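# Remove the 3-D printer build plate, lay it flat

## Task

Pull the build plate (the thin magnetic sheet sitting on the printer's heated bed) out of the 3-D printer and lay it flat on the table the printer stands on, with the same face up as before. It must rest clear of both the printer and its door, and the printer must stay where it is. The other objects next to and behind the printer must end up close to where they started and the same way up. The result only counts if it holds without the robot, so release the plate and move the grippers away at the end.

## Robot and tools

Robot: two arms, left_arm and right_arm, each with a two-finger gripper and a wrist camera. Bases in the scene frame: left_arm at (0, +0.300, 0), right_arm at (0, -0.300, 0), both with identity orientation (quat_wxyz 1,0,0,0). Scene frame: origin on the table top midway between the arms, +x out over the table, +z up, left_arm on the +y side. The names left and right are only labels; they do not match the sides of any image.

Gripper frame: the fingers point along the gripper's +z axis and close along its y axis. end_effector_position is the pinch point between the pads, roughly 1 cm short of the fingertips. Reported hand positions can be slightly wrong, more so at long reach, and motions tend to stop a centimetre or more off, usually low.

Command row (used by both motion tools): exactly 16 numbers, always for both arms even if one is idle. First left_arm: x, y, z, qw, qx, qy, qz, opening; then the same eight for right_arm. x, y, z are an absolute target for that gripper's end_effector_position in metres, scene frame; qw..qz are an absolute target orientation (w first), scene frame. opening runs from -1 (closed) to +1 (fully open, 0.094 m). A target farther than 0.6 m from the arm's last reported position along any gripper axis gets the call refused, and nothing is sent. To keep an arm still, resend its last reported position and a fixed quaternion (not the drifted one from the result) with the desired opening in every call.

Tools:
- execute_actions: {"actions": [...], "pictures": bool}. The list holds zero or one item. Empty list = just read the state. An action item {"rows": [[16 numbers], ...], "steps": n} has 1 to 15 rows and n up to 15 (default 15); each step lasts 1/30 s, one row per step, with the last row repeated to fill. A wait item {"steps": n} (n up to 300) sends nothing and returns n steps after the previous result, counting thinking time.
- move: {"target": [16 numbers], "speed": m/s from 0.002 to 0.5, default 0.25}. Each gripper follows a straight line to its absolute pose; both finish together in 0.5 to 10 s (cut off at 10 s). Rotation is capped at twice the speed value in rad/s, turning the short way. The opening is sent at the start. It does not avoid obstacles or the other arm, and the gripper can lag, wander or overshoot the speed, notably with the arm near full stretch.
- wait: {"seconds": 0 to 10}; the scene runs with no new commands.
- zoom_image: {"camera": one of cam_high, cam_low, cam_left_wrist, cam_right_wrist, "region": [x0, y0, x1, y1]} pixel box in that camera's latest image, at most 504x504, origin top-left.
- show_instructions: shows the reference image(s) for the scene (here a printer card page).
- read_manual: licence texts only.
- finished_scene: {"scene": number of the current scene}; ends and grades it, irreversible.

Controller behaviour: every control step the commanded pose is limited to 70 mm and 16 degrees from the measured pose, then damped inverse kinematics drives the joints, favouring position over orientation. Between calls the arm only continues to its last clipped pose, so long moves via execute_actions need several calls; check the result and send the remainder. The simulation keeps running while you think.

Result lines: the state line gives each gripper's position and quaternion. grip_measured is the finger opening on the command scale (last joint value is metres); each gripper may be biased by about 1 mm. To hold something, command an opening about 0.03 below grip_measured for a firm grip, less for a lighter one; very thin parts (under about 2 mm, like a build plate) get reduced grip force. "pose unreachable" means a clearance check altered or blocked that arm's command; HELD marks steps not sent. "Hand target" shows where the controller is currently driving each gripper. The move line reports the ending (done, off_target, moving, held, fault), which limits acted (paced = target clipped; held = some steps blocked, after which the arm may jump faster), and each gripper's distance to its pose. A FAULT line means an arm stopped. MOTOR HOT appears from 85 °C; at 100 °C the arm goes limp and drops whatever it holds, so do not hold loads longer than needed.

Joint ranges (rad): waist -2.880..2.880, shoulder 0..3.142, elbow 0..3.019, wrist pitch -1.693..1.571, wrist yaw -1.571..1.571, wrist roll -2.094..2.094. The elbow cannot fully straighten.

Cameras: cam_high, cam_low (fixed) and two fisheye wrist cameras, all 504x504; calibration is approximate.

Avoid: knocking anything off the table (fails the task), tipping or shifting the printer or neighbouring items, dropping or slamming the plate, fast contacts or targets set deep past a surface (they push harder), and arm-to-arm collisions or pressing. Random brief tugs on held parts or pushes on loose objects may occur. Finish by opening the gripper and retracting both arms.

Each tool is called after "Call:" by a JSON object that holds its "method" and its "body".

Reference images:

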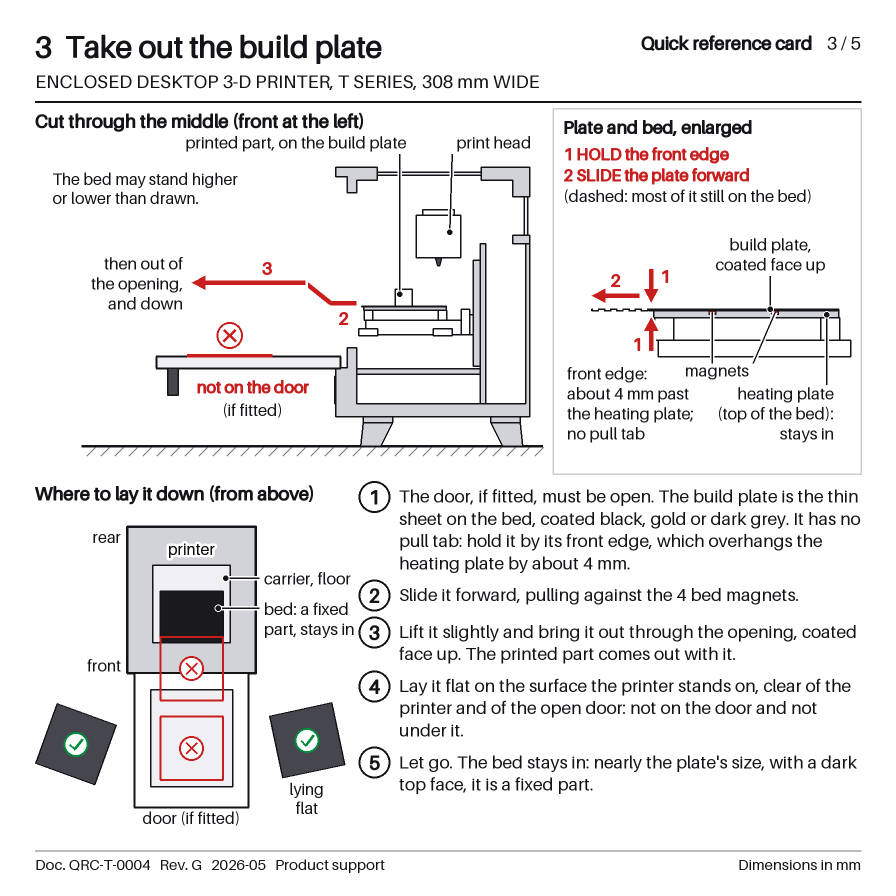

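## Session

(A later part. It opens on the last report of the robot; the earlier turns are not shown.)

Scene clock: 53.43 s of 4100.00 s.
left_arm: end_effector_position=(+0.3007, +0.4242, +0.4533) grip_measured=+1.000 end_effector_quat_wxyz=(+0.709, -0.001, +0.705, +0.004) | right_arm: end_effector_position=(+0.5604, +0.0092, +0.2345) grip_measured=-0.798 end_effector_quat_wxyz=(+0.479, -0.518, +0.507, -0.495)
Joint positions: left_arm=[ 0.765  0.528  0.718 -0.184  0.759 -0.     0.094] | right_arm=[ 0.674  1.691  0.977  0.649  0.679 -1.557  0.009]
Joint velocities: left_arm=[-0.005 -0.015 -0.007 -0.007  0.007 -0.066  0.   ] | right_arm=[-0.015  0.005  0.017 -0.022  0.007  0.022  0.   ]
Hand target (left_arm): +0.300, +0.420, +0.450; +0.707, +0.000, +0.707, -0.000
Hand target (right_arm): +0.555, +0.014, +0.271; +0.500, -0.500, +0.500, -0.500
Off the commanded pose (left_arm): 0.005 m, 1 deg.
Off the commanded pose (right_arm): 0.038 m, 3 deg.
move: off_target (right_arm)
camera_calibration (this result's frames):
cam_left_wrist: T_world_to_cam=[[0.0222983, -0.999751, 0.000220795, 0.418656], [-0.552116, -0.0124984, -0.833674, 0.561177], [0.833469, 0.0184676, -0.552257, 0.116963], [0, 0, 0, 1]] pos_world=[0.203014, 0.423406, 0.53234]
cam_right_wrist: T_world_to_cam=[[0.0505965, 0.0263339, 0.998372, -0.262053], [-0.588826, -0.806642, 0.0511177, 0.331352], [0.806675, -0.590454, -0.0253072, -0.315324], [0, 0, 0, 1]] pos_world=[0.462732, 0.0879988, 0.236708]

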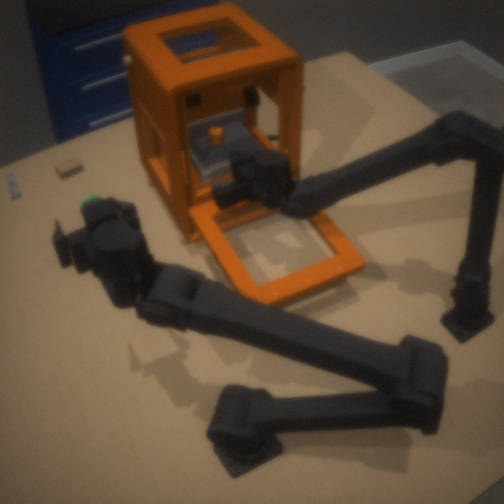

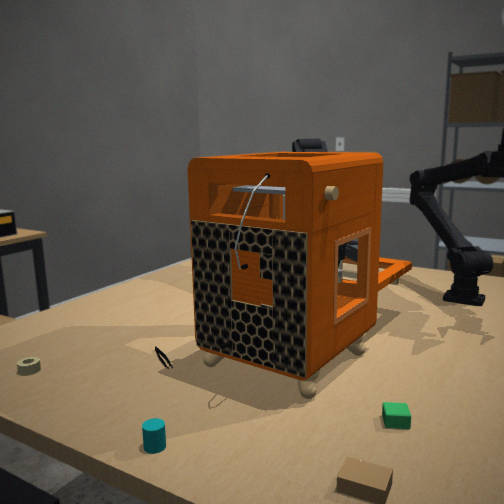

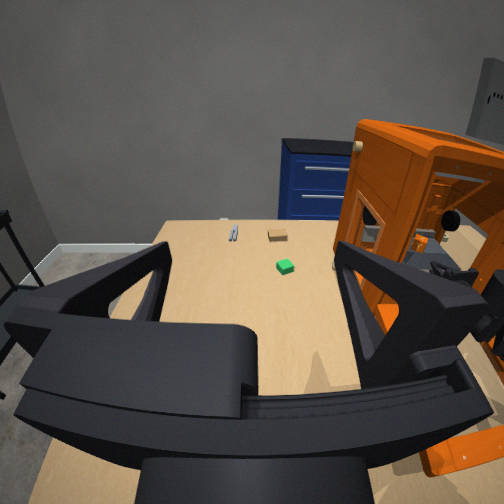

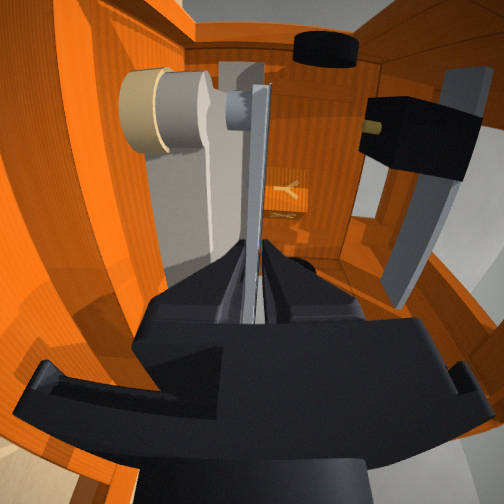

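Call:
{"method": "move", "body": {"target": [0.3,0.42,0.45,0.707,0,0.707,0,1,0.535,0.015,0.258,0.5,-0.5,0.5,-0.5,-0.8], "speed": 0.03}}

Call:
{"method": "move", "body": {"target": [0.3,0.42,0.45,0.707,0,0.707,0,1,0.56,0.015,0.262,0.5,-0.5,0.5,-0.5,-0.85], "speed": 0.02}}

Call:
{"method": "zoom_image", "body": {"camera": "cam_right_wrist", "region": [190, 170, 330, 310]}}

Scene clock: 57.73 s of 4100.00 s.
left_arm: end_effector_position=(+0.3007, +0.4242, +0.4533) grip_measured=+1.000 end_effector_quat_wxyz=(+0.709, -0.001, +0.705, +0.004) | right_arm: end_effector_position=(+0.5390, +0.0095, +0.2400) grip_measured=-0.798 end_effector_quat_wxyz=(+0.486, -0.510, +0.507, -0.497)
Joint positions: left_arm=[ 0.765  0.528  0.718 -0.184  0.759 -0.     0.094] | right_arm=[ 0.703  1.654  0.93   0.678  0.711 -1.557  0.009]
Joint velocities: left_arm=[-0.015 -0.005 -0.002  0.002  0.007  0.007  0.   ] | right_arm=[ 0.005 -0.015 -0.017  0.017 -0.051 -0.037 -0.   ]
Hand target (left_arm): +0.300, +0.420, +0.450; +0.707, +0.000, +0.707, -0.000
Hand target (right_arm): +0.535, +0.015, +0.258; +0.500, -0.500, +0.500, -0.500
Off the commanded pose (left_arm): 0.005 m, 1 deg.
Off the commanded pose (right_arm): 0.019 m, 2 deg.
move: off_target (right_arm)
camera_calibration (this result's frames):
cam_left_wrist: T_world_to_cam=[[0.0222983, -0.999751, 0.000220795, 0.418656], [-0.552116, -0.0124984, -0.833674, 0.561177], [0.833469, 0.0184676, -0.552257, 0.116963], [0, 0, 0, 1]] pos_world=[0.203014, 0.423406, 0.53234]
cam_right_wrist: T_world_to_cam=[[0.0342486, 0.0149742, 0.999301, -0.257769], [-0.591626, -0.805563, 0.0323476, 0.32477], [0.805485, -0.592321, -0.0187303, -0.29869], [0, 0, 0, 1]] pos_world=[0.44156, 0.0885624, 0.241489]

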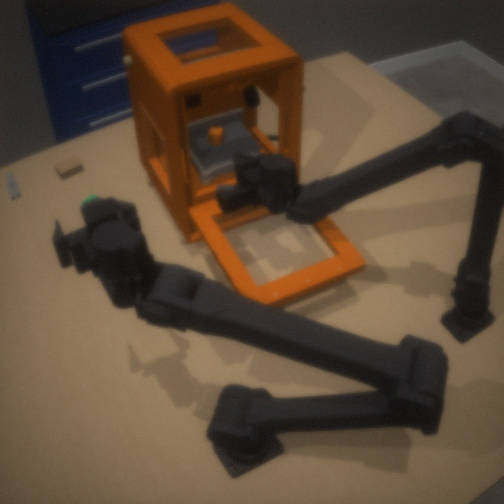

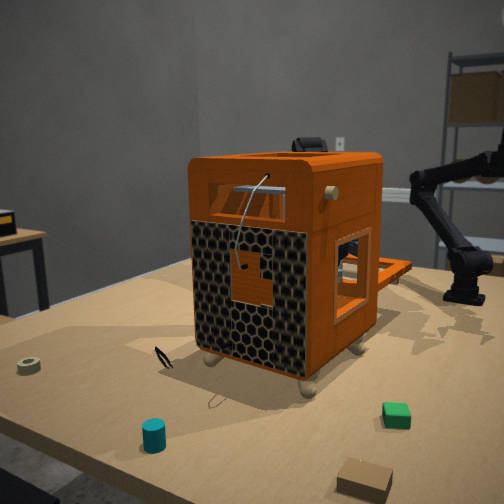

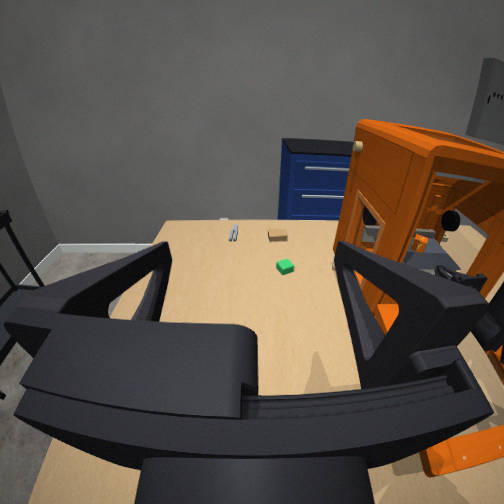

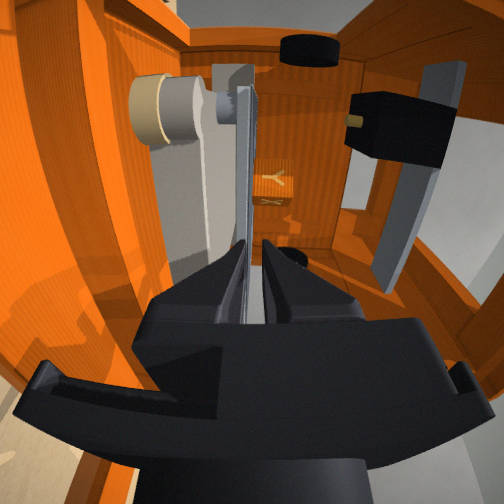

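Scene clock: 59.50 s of 4100.00 s.
left_arm: end_effector_position=(+0.3007, +0.4242, +0.4533) grip_measured=+1.000 end_effector_quat_wxyz=(+0.709, -0.001, +0.705, +0.004) | right_arm: end_effector_position=(+0.5428, +0.0114, +0.2388) grip_measured=-0.848 end_effector_quat_wxyz=(+0.490, -0.515, +0.503, -0.492)
Joint positions: left_arm=[ 0.765  0.528  0.718 -0.184  0.759 -0.     0.094] | right_arm=[ 0.697  1.66   0.936  0.678  0.687 -1.557  0.007]
Joint velocities: left_arm=[ 0.005 -0.015 -0.027 -0.022 -0.022  0.051  0.   ] | right_arm=[-0.015 -0.015 -0.012  0.002 -0.051 -0.022  0.   ]
Hand target (left_arm): +0.300, +0.420, +0.450; +0.707, +0.000, +0.707, -0.000
Hand target (right_arm): +0.558, +0.014, +0.262; +0.500, -0.500, +0.500, -0.500
Off the commanded pose (left_arm): 0.005 m, 1 deg.
Off the commanded pose (right_arm): 0.029 m, 2 deg.
move: off_target (right_arm)
camera_calibration (this result's frames):
cam_left_wrist: T_world_to_cam=[[0.0222983, -0.999751, 0.000220795, 0.418656], [-0.552116, -0.0124984, -0.833674, 0.561177], [0.833469, 0.0184676, -0.552257, 0.116963], [0, 0, 0, 1]] pos_world=[0.203014, 0.423406, 0.53234]
cam_right_wrist: T_world_to_cam=[[0.0352845, 0.0152228, 0.999261, -0.257336], [-0.577378, -0.815817, 0.0328158, 0.320867], [0.815714, -0.57811, -0.0199964, -0.306069], [0, 0, 0, 1]] pos_world=[0.444006, 0.0887451, 0.240496]

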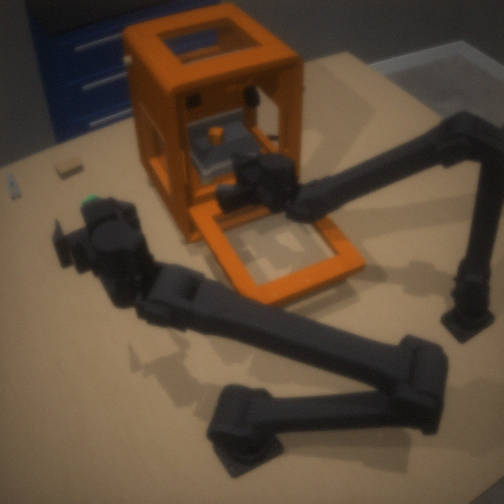

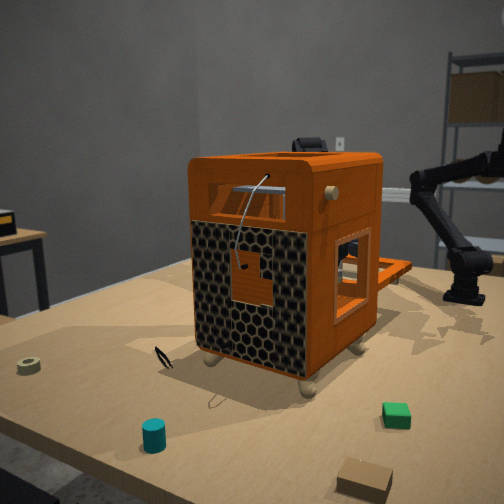

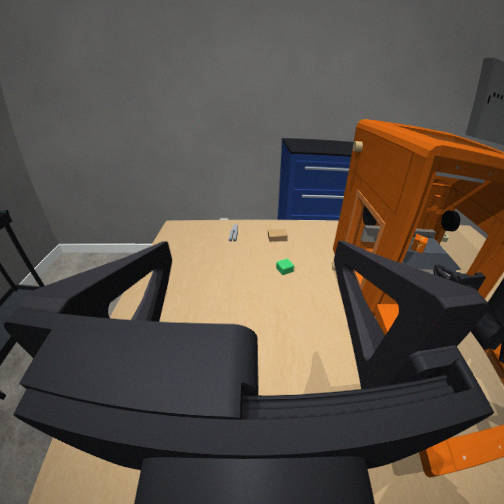

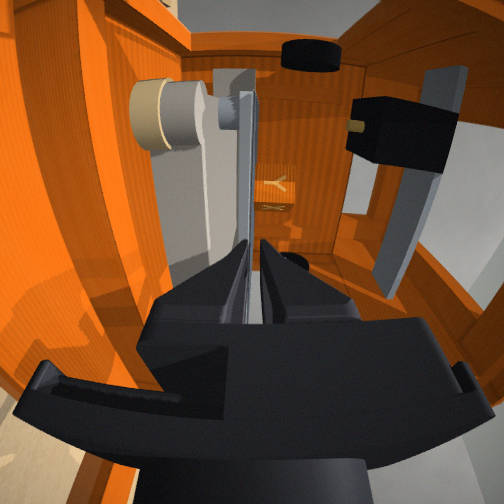

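Region (190, 170, 330, 310) of cam_right_wrist's 504x504 image, scaled by 3.600, with more detail than that image has.

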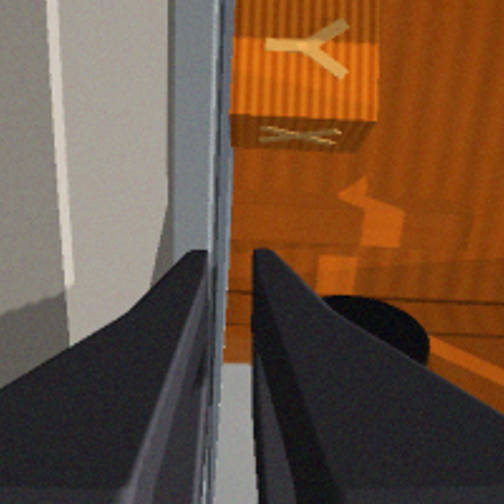

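Call:
{"method": "move", "body": {"target": [0.3,0.42,0.45,0.707,0,0.707,0,1,0.59,0.015,0.267,0.5,-0.5,0.5,-0.5,-0.85], "speed": 0.01}}

Call:
{"method": "zoom_image", "body": {"camera": "cam_right_wrist", "region": [190, 170, 330, 310]}}

Scene clock: 68.10 s of 4100.00 s.
left_arm: end_effector_position=(+0.3007, +0.4242, +0.4533) grip_measured=+1.000 end_effector_quat_wxyz=(+0.709, -0.001, +0.705, +0.004) | right_arm: end_effector_position=(+0.5442, +0.0128, +0.2364) grip_measured=-0.849 end_effector_quat_wxyz=(+0.486, -0.522, +0.499, -0.491)
Joint positions: left_arm=[ 0.765  0.528  0.718 -0.184  0.759 -0.     0.094] | right_arm=[ 0.695  1.663  0.939  0.667  0.677 -1.563  0.007]
Joint velocities: left_arm=[-0.005 -0.005  0.002  0.007 -0.051  0.007  0.   ] | right_arm=[ 0.005 -0.005  0.002 -0.002  0.007  0.051 -0.001]
Hand target (left_arm): +0.300, +0.420, +0.450; +0.707, +0.000, +0.707, -0.000
Hand target (right_arm): +0.584, +0.011, +0.268; +0.500, -0.500, +0.499, -0.501
Off the commanded pose (left_arm): 0.005 m, 1 deg.
Off the commanded pose (right_arm): 0.055 m, 3 deg.
move: off_target (right_arm)
camera_calibration (this result's frames):
cam_left_wrist: T_world_to_cam=[[0.0222983, -0.999751, 0.000220795, 0.418656], [-0.552116, -0.0124984, -0.833674, 0.561177], [0.833469, 0.0184676, -0.552257, 0.116963], [0, 0, 0, 1]] pos_world=[0.203014, 0.423406, 0.53234]
cam_right_wrist: T_world_to_cam=[[0.0438276, 0.0287126, 0.998626, -0.259677], [-0.570269, -0.820019, 0.0486051, 0.315298], [0.820288, -0.571616, -0.0195656, -0.309142], [0, 0, 0, 1]] pos_world=[0.444772, 0.0892958, 0.237947]

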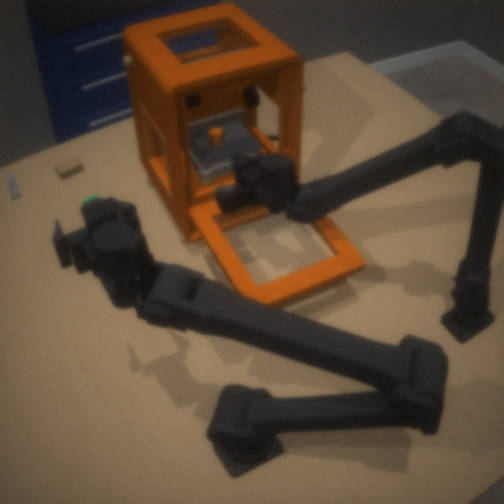

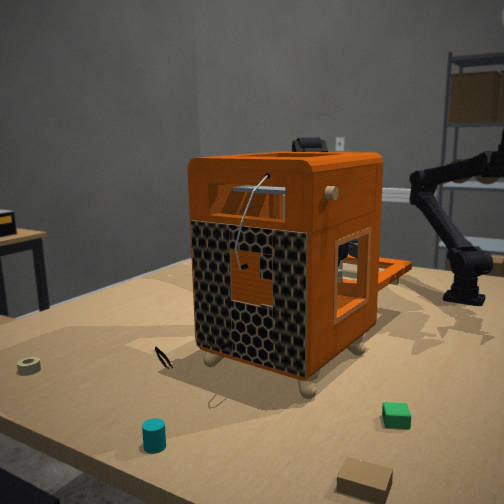

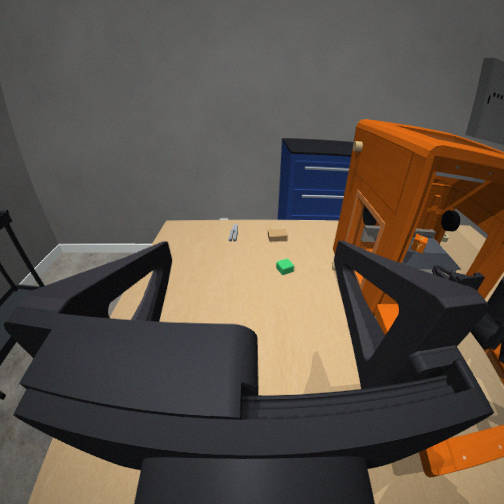

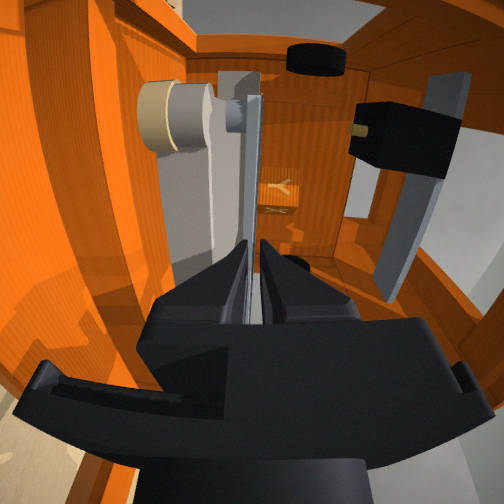

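Region (190, 170, 330, 310) of cam_right_wrist's 504x504 image, scaled by 3.600, with more detail than that image has.

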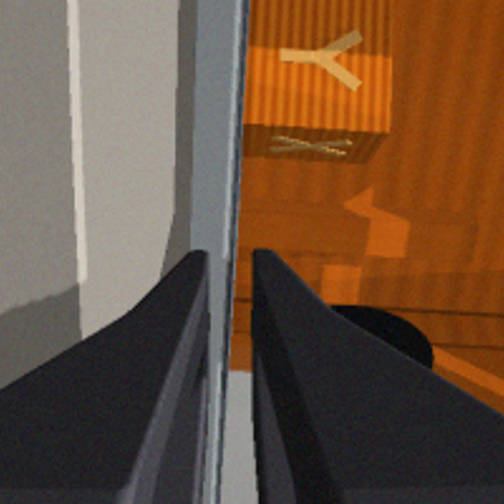

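Call:
{"method": "move", "body": {"target": [0.3,0.42,0.45,0.707,0,0.707,0,1,0.565,0.015,0.262,0.5,-0.5,0.5,-0.5,-1], "speed": 0.02}}

Call:
{"method": "move", "body": {"target": [0.3,0.42,0.45,0.707,0,0.707,0,1,0.50,0.015,0.26,0.5,-0.5,0.5,-0.5,-1], "speed": 0.015}}

Scene clock: 72.60 s of 4100.00 s.
left_arm: end_effector_position=(+0.3007, +0.4242, +0.4533) grip_measured=+1.000 end_effector_quat_wxyz=(+0.709, -0.001, +0.705, +0.004) | right_arm: end_effector_position=(+0.5430, +0.0127, +0.2361) grip_measured=-0.981 end_effector_quat_wxyz=(+0.486, -0.522, +0.499, -0.491)
Joint positions: left_arm=[ 0.765  0.528  0.718 -0.184  0.759 -0.     0.094] | right_arm=[ 0.696  1.661  0.936  0.669  0.678 -1.563  0.001]
Joint velocities: left_arm=[-0.005  0.015  0.002 -0.002 -0.007 -0.037  0.   ] | right_arm=[-0.015 -0.015 -0.007  0.002  0.022  0.051 -0.   ]
Hand target (left_arm): +0.300, +0.420, +0.450; +0.707, +0.000, +0.707, -0.000
Hand target (right_arm): +0.563, +0.014, +0.262; +0.500, -0.500, +0.499, -0.500
Off the commanded pose (left_arm): 0.005 m, 1 deg.
Off the commanded pose (right_arm): 0.034 m, 3 deg.
move: off_target (right_arm)
camera_calibration (this result's frames):
cam_left_wrist: T_world_to_cam=[[0.0222983, -0.999751, 0.000220795, 0.418656], [-0.552116, -0.0124984, -0.833674, 0.561177], [0.833469, 0.0184676, -0.552257, 0.116963], [0, 0, 0, 1]] pos_world=[0.203014, 0.423406, 0.53234]
cam_right_wrist: T_world_to_cam=[[0.0434753, 0.0289164, 0.998636, -0.259131], [-0.569957, -0.820238, 0.0485637, 0.314399], [0.820524, -0.571291, -0.019179, -0.308346], [0, 0, 0, 1]] pos_world=[0.443465, 0.0892201, 0.237595]

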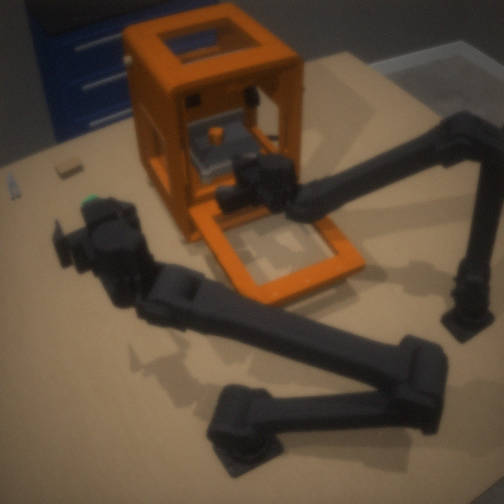

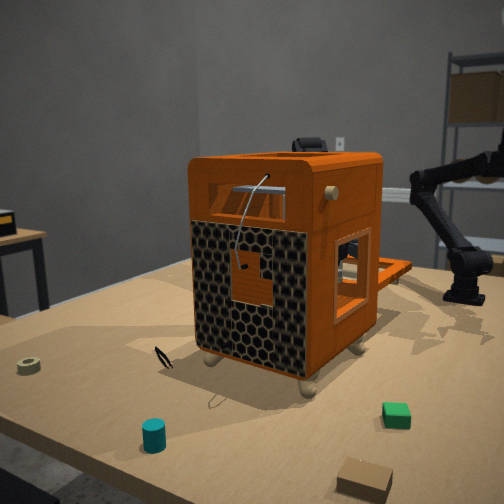

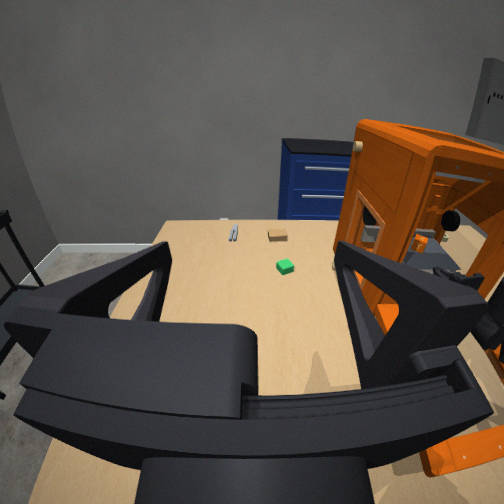

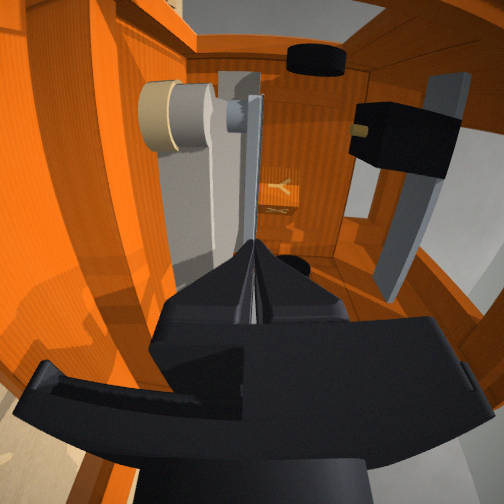

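Scene clock: 76.13 s of 4100.00 s.
left_arm: end_effector_position=(+0.3007, +0.4242, +0.4533) grip_measured=+1.000 end_effector_quat_wxyz=(+0.709, -0.001, +0.705, +0.004) | right_arm: end_effector_position=(+0.5047, +0.0094, +0.2387) grip_measured=-0.981 end_effector_quat_wxyz=(+0.481, -0.515, +0.504, -0.500)
Joint positions: left_arm=[ 0.765  0.528  0.718 -0.184  0.759 -0.     0.094] | right_arm=[ 0.752  1.597  0.856  0.687  0.761 -1.563  0.001]
Joint velocities: left_arm=[-0.005 -0.005 -0.002  0.007 -0.066 -0.037  0.   ] | right_arm=[-0.015 -0.024  0.007 -0.007  0.037  0.022  0.   ]
Hand target (left_arm): +0.300, +0.420, +0.450; +0.707, +0.000, +0.707, -0.000
Hand target (right_arm): +0.500, +0.015, +0.260; +0.500, -0.500, +0.499, -0.500
Off the commanded pose (left_arm): 0.005 m, 1 deg.
Off the commanded pose (right_arm): 0.023 m, 3 deg.
move: off_target (right_arm)
camera_calibration (this result's frames):
cam_left_wrist: T_world_to_cam=[[0.0222983, -0.999751, 0.000220795, 0.418656], [-0.552116, -0.0124984, -0.833674, 0.561177], [0.833469, 0.0184676, -0.552257, 0.116963], [0, 0, 0, 1]] pos_world=[0.203014, 0.423406, 0.53234]
cam_right_wrist: T_world_to_cam=[[0.0389424, 0.0292189, 0.998814, -0.2577], [-0.592112, -0.804506, 0.0466203, 0.301235], [0.804914, -0.593225, -0.0140285, -0.271993], [0, 0, 0, 1]] pos_world=[0.407332, 0.0885218, 0.239535]

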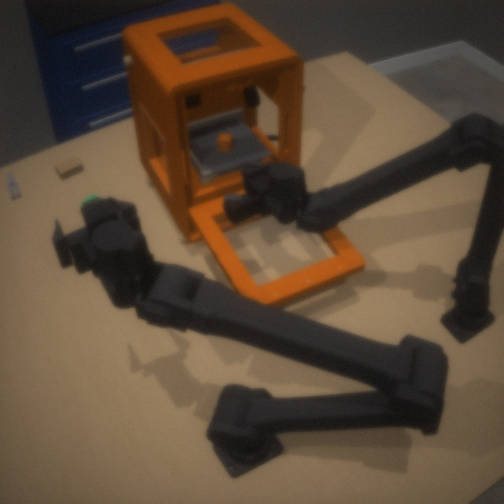

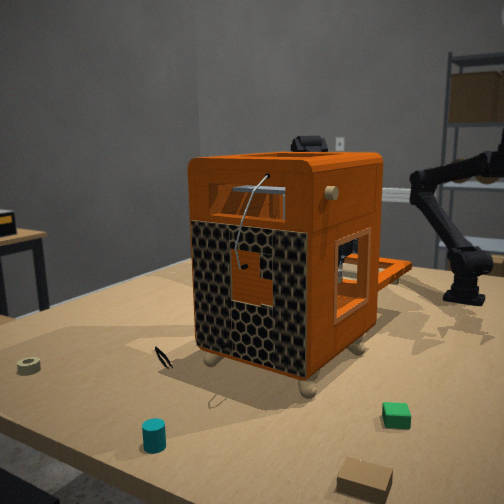

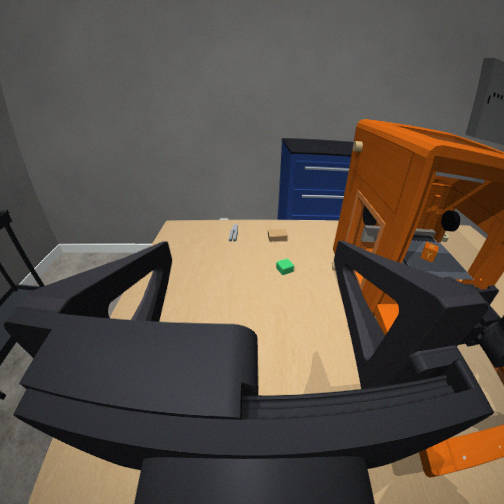

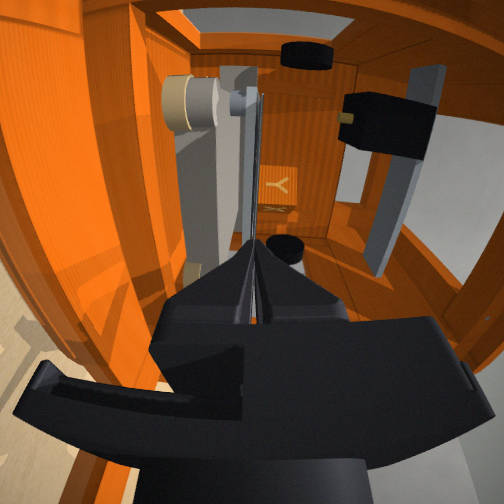

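Plate came out 4 cm. Regrasp deeper.

Call:
{"method": "move", "body": {"target": [0.3,0.42,0.45,0.707,0,0.707,0,1,0.504,0.013,0.258,0.5,-0.5,0.5,-0.5,-0.85], "speed": 0.02}}

Call:
{"method": "move", "body": {"target": [0.3,0.42,0.45,0.707,0,0.707,0,1,0.55,0.013,0.264,0.5,-0.5,0.5,-0.5,-0.85], "speed": 0.015}}

Call:
{"method": "move", "body": {"target": [0.3,0.42,0.45,0.707,0,0.707,0,1,0.55,0.013,0.262,0.5,-0.5,0.5,-0.5,-1], "speed": 0.015}}

Scene clock: 80.50 s of 4100.00 s.
left_arm: end_effector_position=(+0.3007, +0.4242, +0.4533) grip_measured=+1.000 end_effector_quat_wxyz=(+0.709, -0.001, +0.705, +0.004) | right_arm: end_effector_position=(+0.5039, +0.0090, +0.2377) grip_measured=-0.852 end_effector_quat_wxyz=(+0.481, -0.515, +0.504, -0.499)
Joint positions: left_arm=[ 0.765  0.528  0.718 -0.184  0.759 -0.     0.094] | right_arm=[ 0.752  1.597  0.852  0.692  0.759 -1.563  0.007]
Joint velocities: left_arm=[-0.015 -0.015  0.002  0.002 -0.007  0.037  0.   ] | right_arm=[ 0.005  0.005  0.012 -0.012  0.022  0.007 -0.   ]
Hand target (left_arm): +0.300, +0.420, +0.450; +0.707, +0.000, +0.707, -0.000
Hand target (right_arm): +0.504, +0.013, +0.258; +0.500, -0.500, +0.500, -0.500
Off the commanded pose (left_arm): 0.005 m, 1 deg.
Off the commanded pose (right_arm): 0.021 m, 3 deg.
move: off_target (right_arm)
camera_calibration (this result's frames):
cam_left_wrist: T_world_to_cam=[[0.0222983, -0.999751, 0.000220795, 0.418656], [-0.552116, -0.0124984, -0.833674, 0.561177], [0.833469, 0.0184676, -0.552257, 0.116963], [0, 0, 0, 1]] pos_world=[0.203014, 0.423406, 0.53234]
cam_right_wrist: T_world_to_cam=[[0.038122, 0.0284374, 0.998868, -0.256285], [-0.590614, -0.805672, 0.045478, 0.300019], [0.806053, -0.591679, -0.0139183, -0.272233], [0, 0, 0, 1]] pos_world=[0.4064, 0.0879306, 0.238562]

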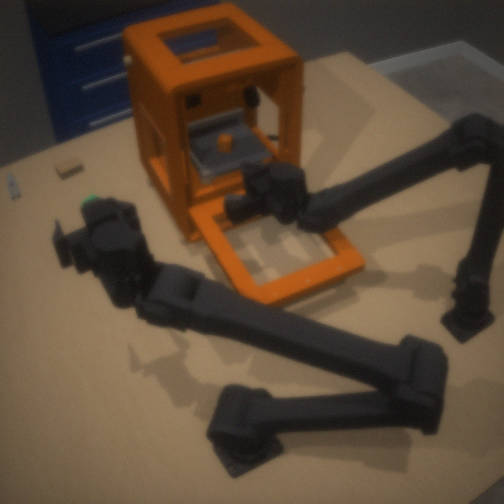

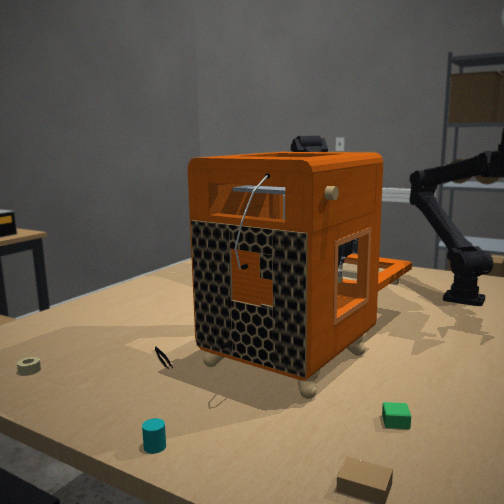

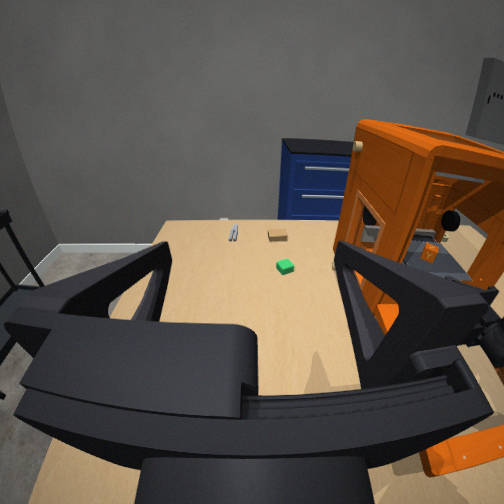

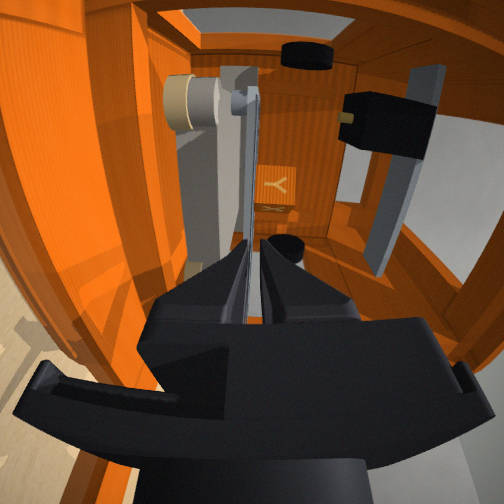

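Scene clock: 84.27 s of 4100.00 s.
left_arm: end_effector_position=(+0.3007, +0.4242, +0.4533) grip_measured=+1.000 end_effector_quat_wxyz=(+0.709, -0.001, +0.705, +0.004) | right_arm: end_effector_position=(+0.5331, +0.0089, +0.2380) grip_measured=-0.852 end_effector_quat_wxyz=(+0.486, -0.518, +0.501, -0.494)
Joint positions: left_arm=[ 0.765  0.528  0.718 -0.184  0.759 -0.     0.094] | right_arm=[ 0.706  1.641  0.909  0.681  0.696 -1.563  0.007]
Joint velocities: left_arm=[-0.024  0.015  0.022  0.007 -0.022  0.051  0.   ] | right_arm=[-0.015  0.005  0.002 -0.012  0.051 -0.022  0.   ]
Hand target (left_arm): +0.300, +0.420, +0.450; +0.707, +0.000, +0.707, -0.000
Hand target (right_arm): +0.548, +0.012, +0.264; +0.500, -0.500, +0.500, -0.500
Off the commanded pose (left_arm): 0.005 m, 1 deg.
Off the commanded pose (right_arm): 0.031 m, 3 deg.
move: off_target (right_arm)
camera_calibration (this result's frames):
cam_left_wrist: T_world_to_cam=[[0.0222983, -0.999751, 0.000220795, 0.418656], [-0.552116, -0.0124984, -0.833674, 0.561177], [0.833469, 0.0184676, -0.552257, 0.116963], [0, 0, 0, 1]] pos_world=[0.203014, 0.423406, 0.53234]
cam_right_wrist: T_world_to_cam=[[0.0381313, 0.0251291, 0.998957, -0.257619], [-0.577366, -0.815376, 0.0425498, 0.310888], [0.815595, -0.578386, -0.0165827, -0.30037], [0, 0, 0, 1]] pos_world=[0.4343, 0.0862346, 0.239141]

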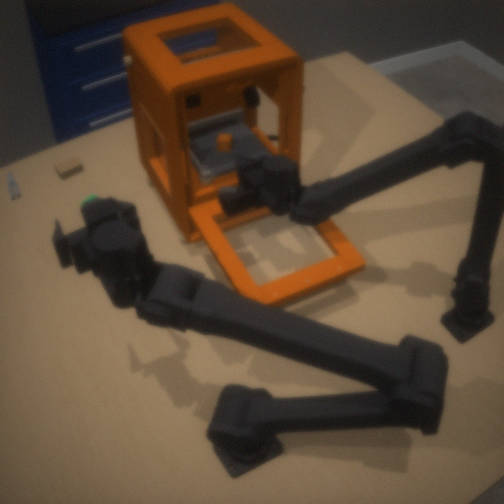

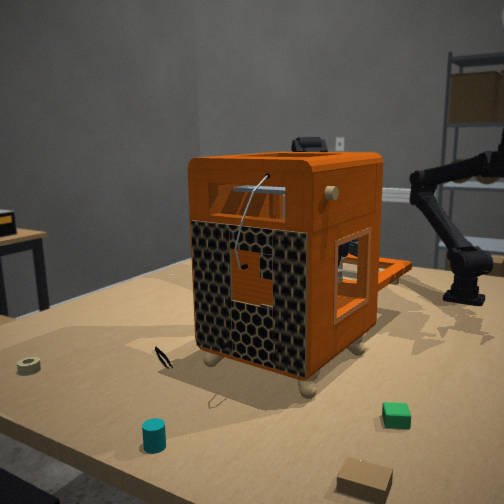

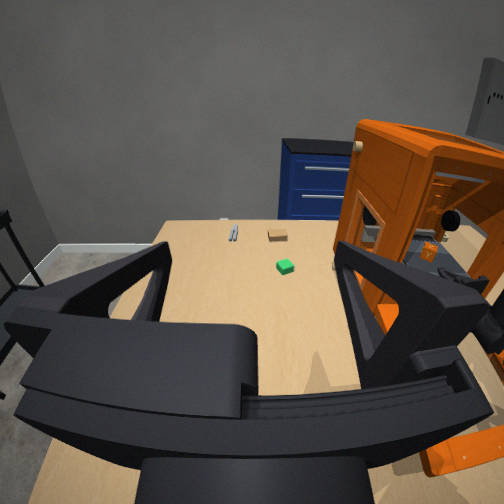

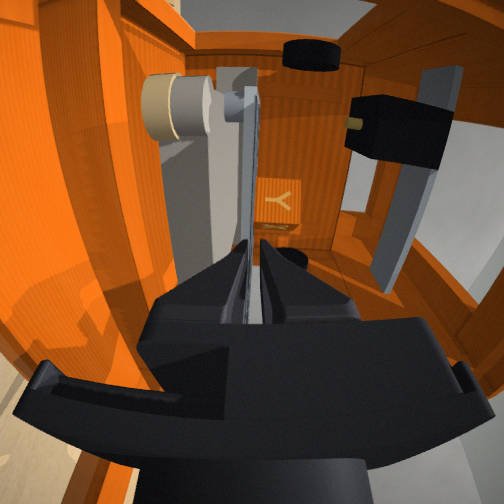

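Scene clock: 86.47 s of 4100.00 s.
left_arm: end_effector_position=(+0.3007, +0.4242, +0.4533) grip_measured=+1.000 end_effector_quat_wxyz=(+0.709, -0.001, +0.705, +0.004) | right_arm: end_effector_position=(+0.5339, +0.0094, +0.2402) grip_measured=-0.978 end_effector_quat_wxyz=(+0.489, -0.516, +0.501, -0.494)
Joint positions: left_arm=[ 0.765  0.528  0.718 -0.184  0.759 -0.     0.094] | right_arm=[ 0.705  1.64   0.913  0.681  0.695 -1.561  0.001]
Joint velocities: left_arm=[-0.015 -0.005 -0.027  0.002  0.007 -0.051  0.   ] | right_arm=[ 0.005 -0.015  0.007  0.012 -0.037  0.022 -0.   ]
Hand target (left_arm): +0.300, +0.420, +0.450; +0.707, +0.000, +0.707, -0.000
Hand target (right_arm): +0.549, +0.012, +0.262; +0.500, -0.500, +0.500, -0.500
Off the commanded pose (left_arm): 0.005 m, 1 deg.
Off the commanded pose (right_arm): 0.027 m, 2 deg.
move: off_target (right_arm)
camera_calibration (this result's frames):
cam_left_wrist: T_world_to_cam=[[0.0222983, -0.999751, 0.000220795, 0.418656], [-0.552116, -0.0124984, -0.833674, 0.561177], [0.833469, 0.0184676, -0.552257, 0.116963], [0, 0, 0, 1]] pos_world=[0.203014, 0.423406, 0.53234]
cam_right_wrist: T_world_to_cam=[[0.0346917, 0.0194798, 0.999208, -0.258033], [-0.57727, -0.815762, 0.0359458, 0.313144], [0.815816, -0.57806, -0.017055, -0.300682], [0, 0, 0, 1]] pos_world=[0.435022, 0.0866651, 0.241445]

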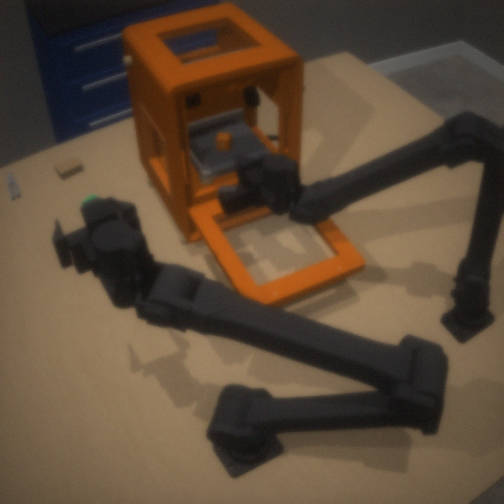

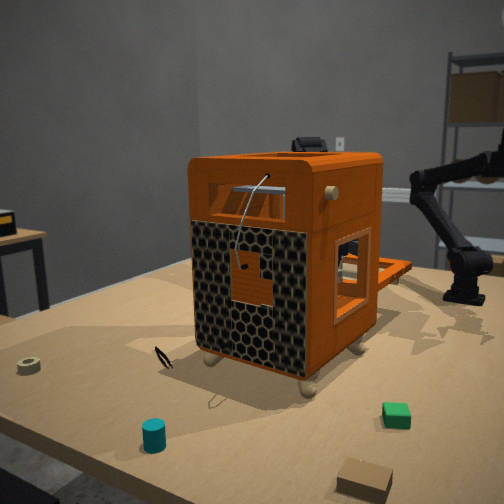

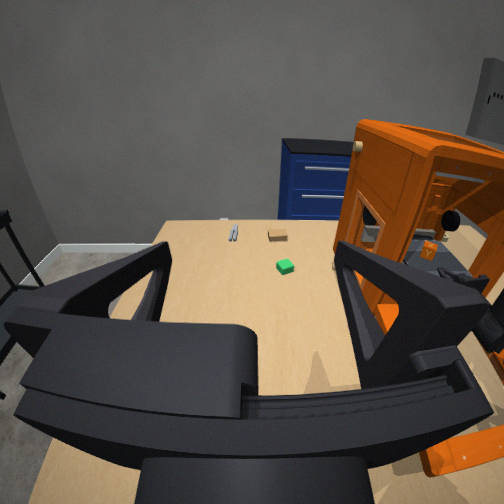

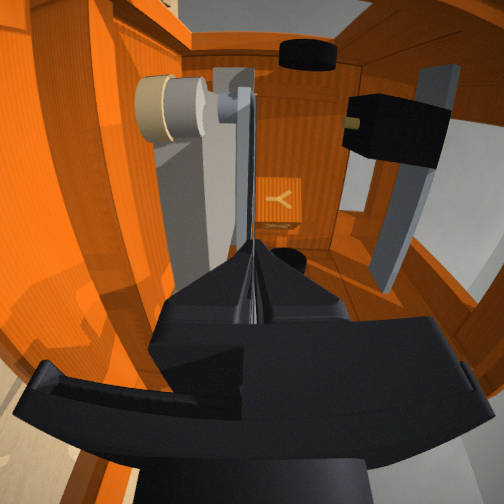

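Call:
{"method": "move", "body": {"target": [0.25,0.45,0.45,0.707,0,0.707,0,1,0.31,0.0,0.275,0.5,-0.5,0.5,-0.5,-1], "speed": 0.06}}

Scene clock: 91.87 s of 4100.00 s.
left_arm: end_effector_position=(+0.2517, +0.4523, +0.4532) grip_measured=+1.000 end_effector_quat_wxyz=(+0.709, +0.005, +0.705, +0.001) | right_arm: end_effector_position=(+0.3136, -0.0041, +0.2623) grip_measured=-0.978 end_effector_quat_wxyz=(+0.493, -0.505, +0.499, -0.504)
Joint positions: left_arm=[ 1.093  0.51   0.713 -0.193  1.098 -0.     0.094] | right_arm=[ 1.127  1.238  0.539  0.683  1.131 -1.573  0.001]
Joint velocities: left_arm=[-0.015 -0.015 -0.007  0.002 -0.037 -0.037  0.   ] | right_arm=[ 0.015  0.005 -0.007  0.002 -0.037 -0.095 -0.001]
Hand target (left_arm): +0.249, +0.451, +0.451; +0.708, -0.001, +0.706, -0.001
Hand target (right_arm): +0.311, -0.002, +0.275; +0.500, -0.500, +0.497, -0.503
Off the commanded pose (left_arm): 0.004 m, 1 deg.
Off the commanded pose (right_arm): 0.014 m, 1 deg.
move: off_target (right_arm)
camera_calibration (this result's frames):
cam_left_wrist: T_world_to_cam=[[0.0112479, -0.999927, -0.00445503, 0.452797], [-0.552179, -0.00249679, -0.833722, 0.529913], [0.83365, 0.0118376, -0.552167, 0.160104], [0, 0, 0, 1]] pos_world=[0.154043, 0.452191, 0.532221]
cam_right_wrist: T_world_to_cam=[[0.00668048, 0.0164545, 0.999842, -0.263657], [-0.589765, -0.807391, 0.0172279, 0.183106], [0.807547, -0.589787, 0.00431054, -0.131479], [0, 0, 0, 1]] pos_world=[0.215926, 0.0746318, 0.261028]

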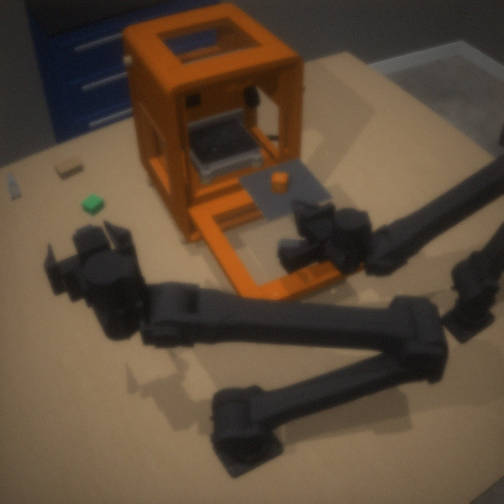

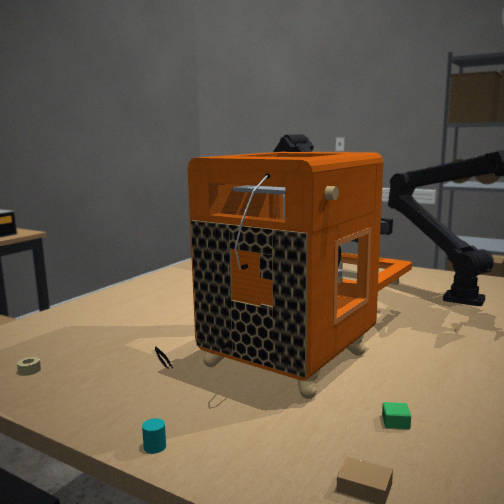

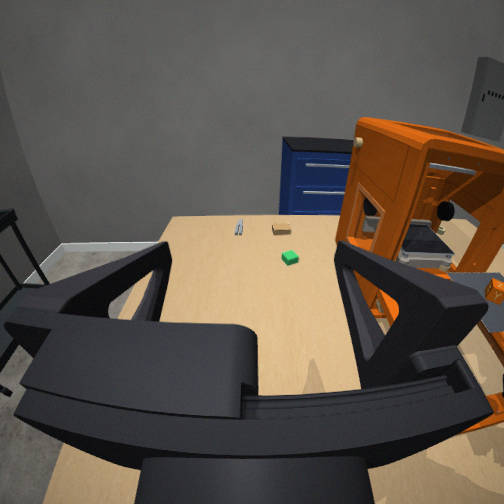

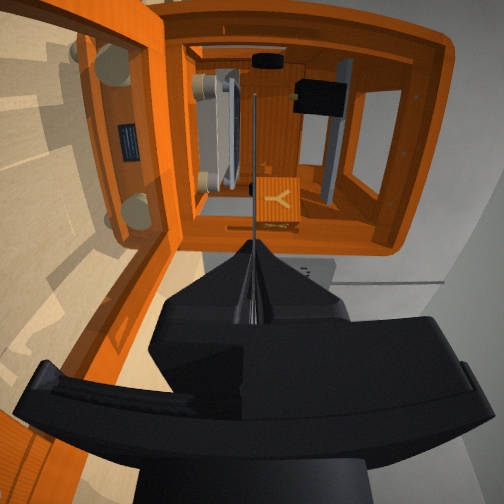

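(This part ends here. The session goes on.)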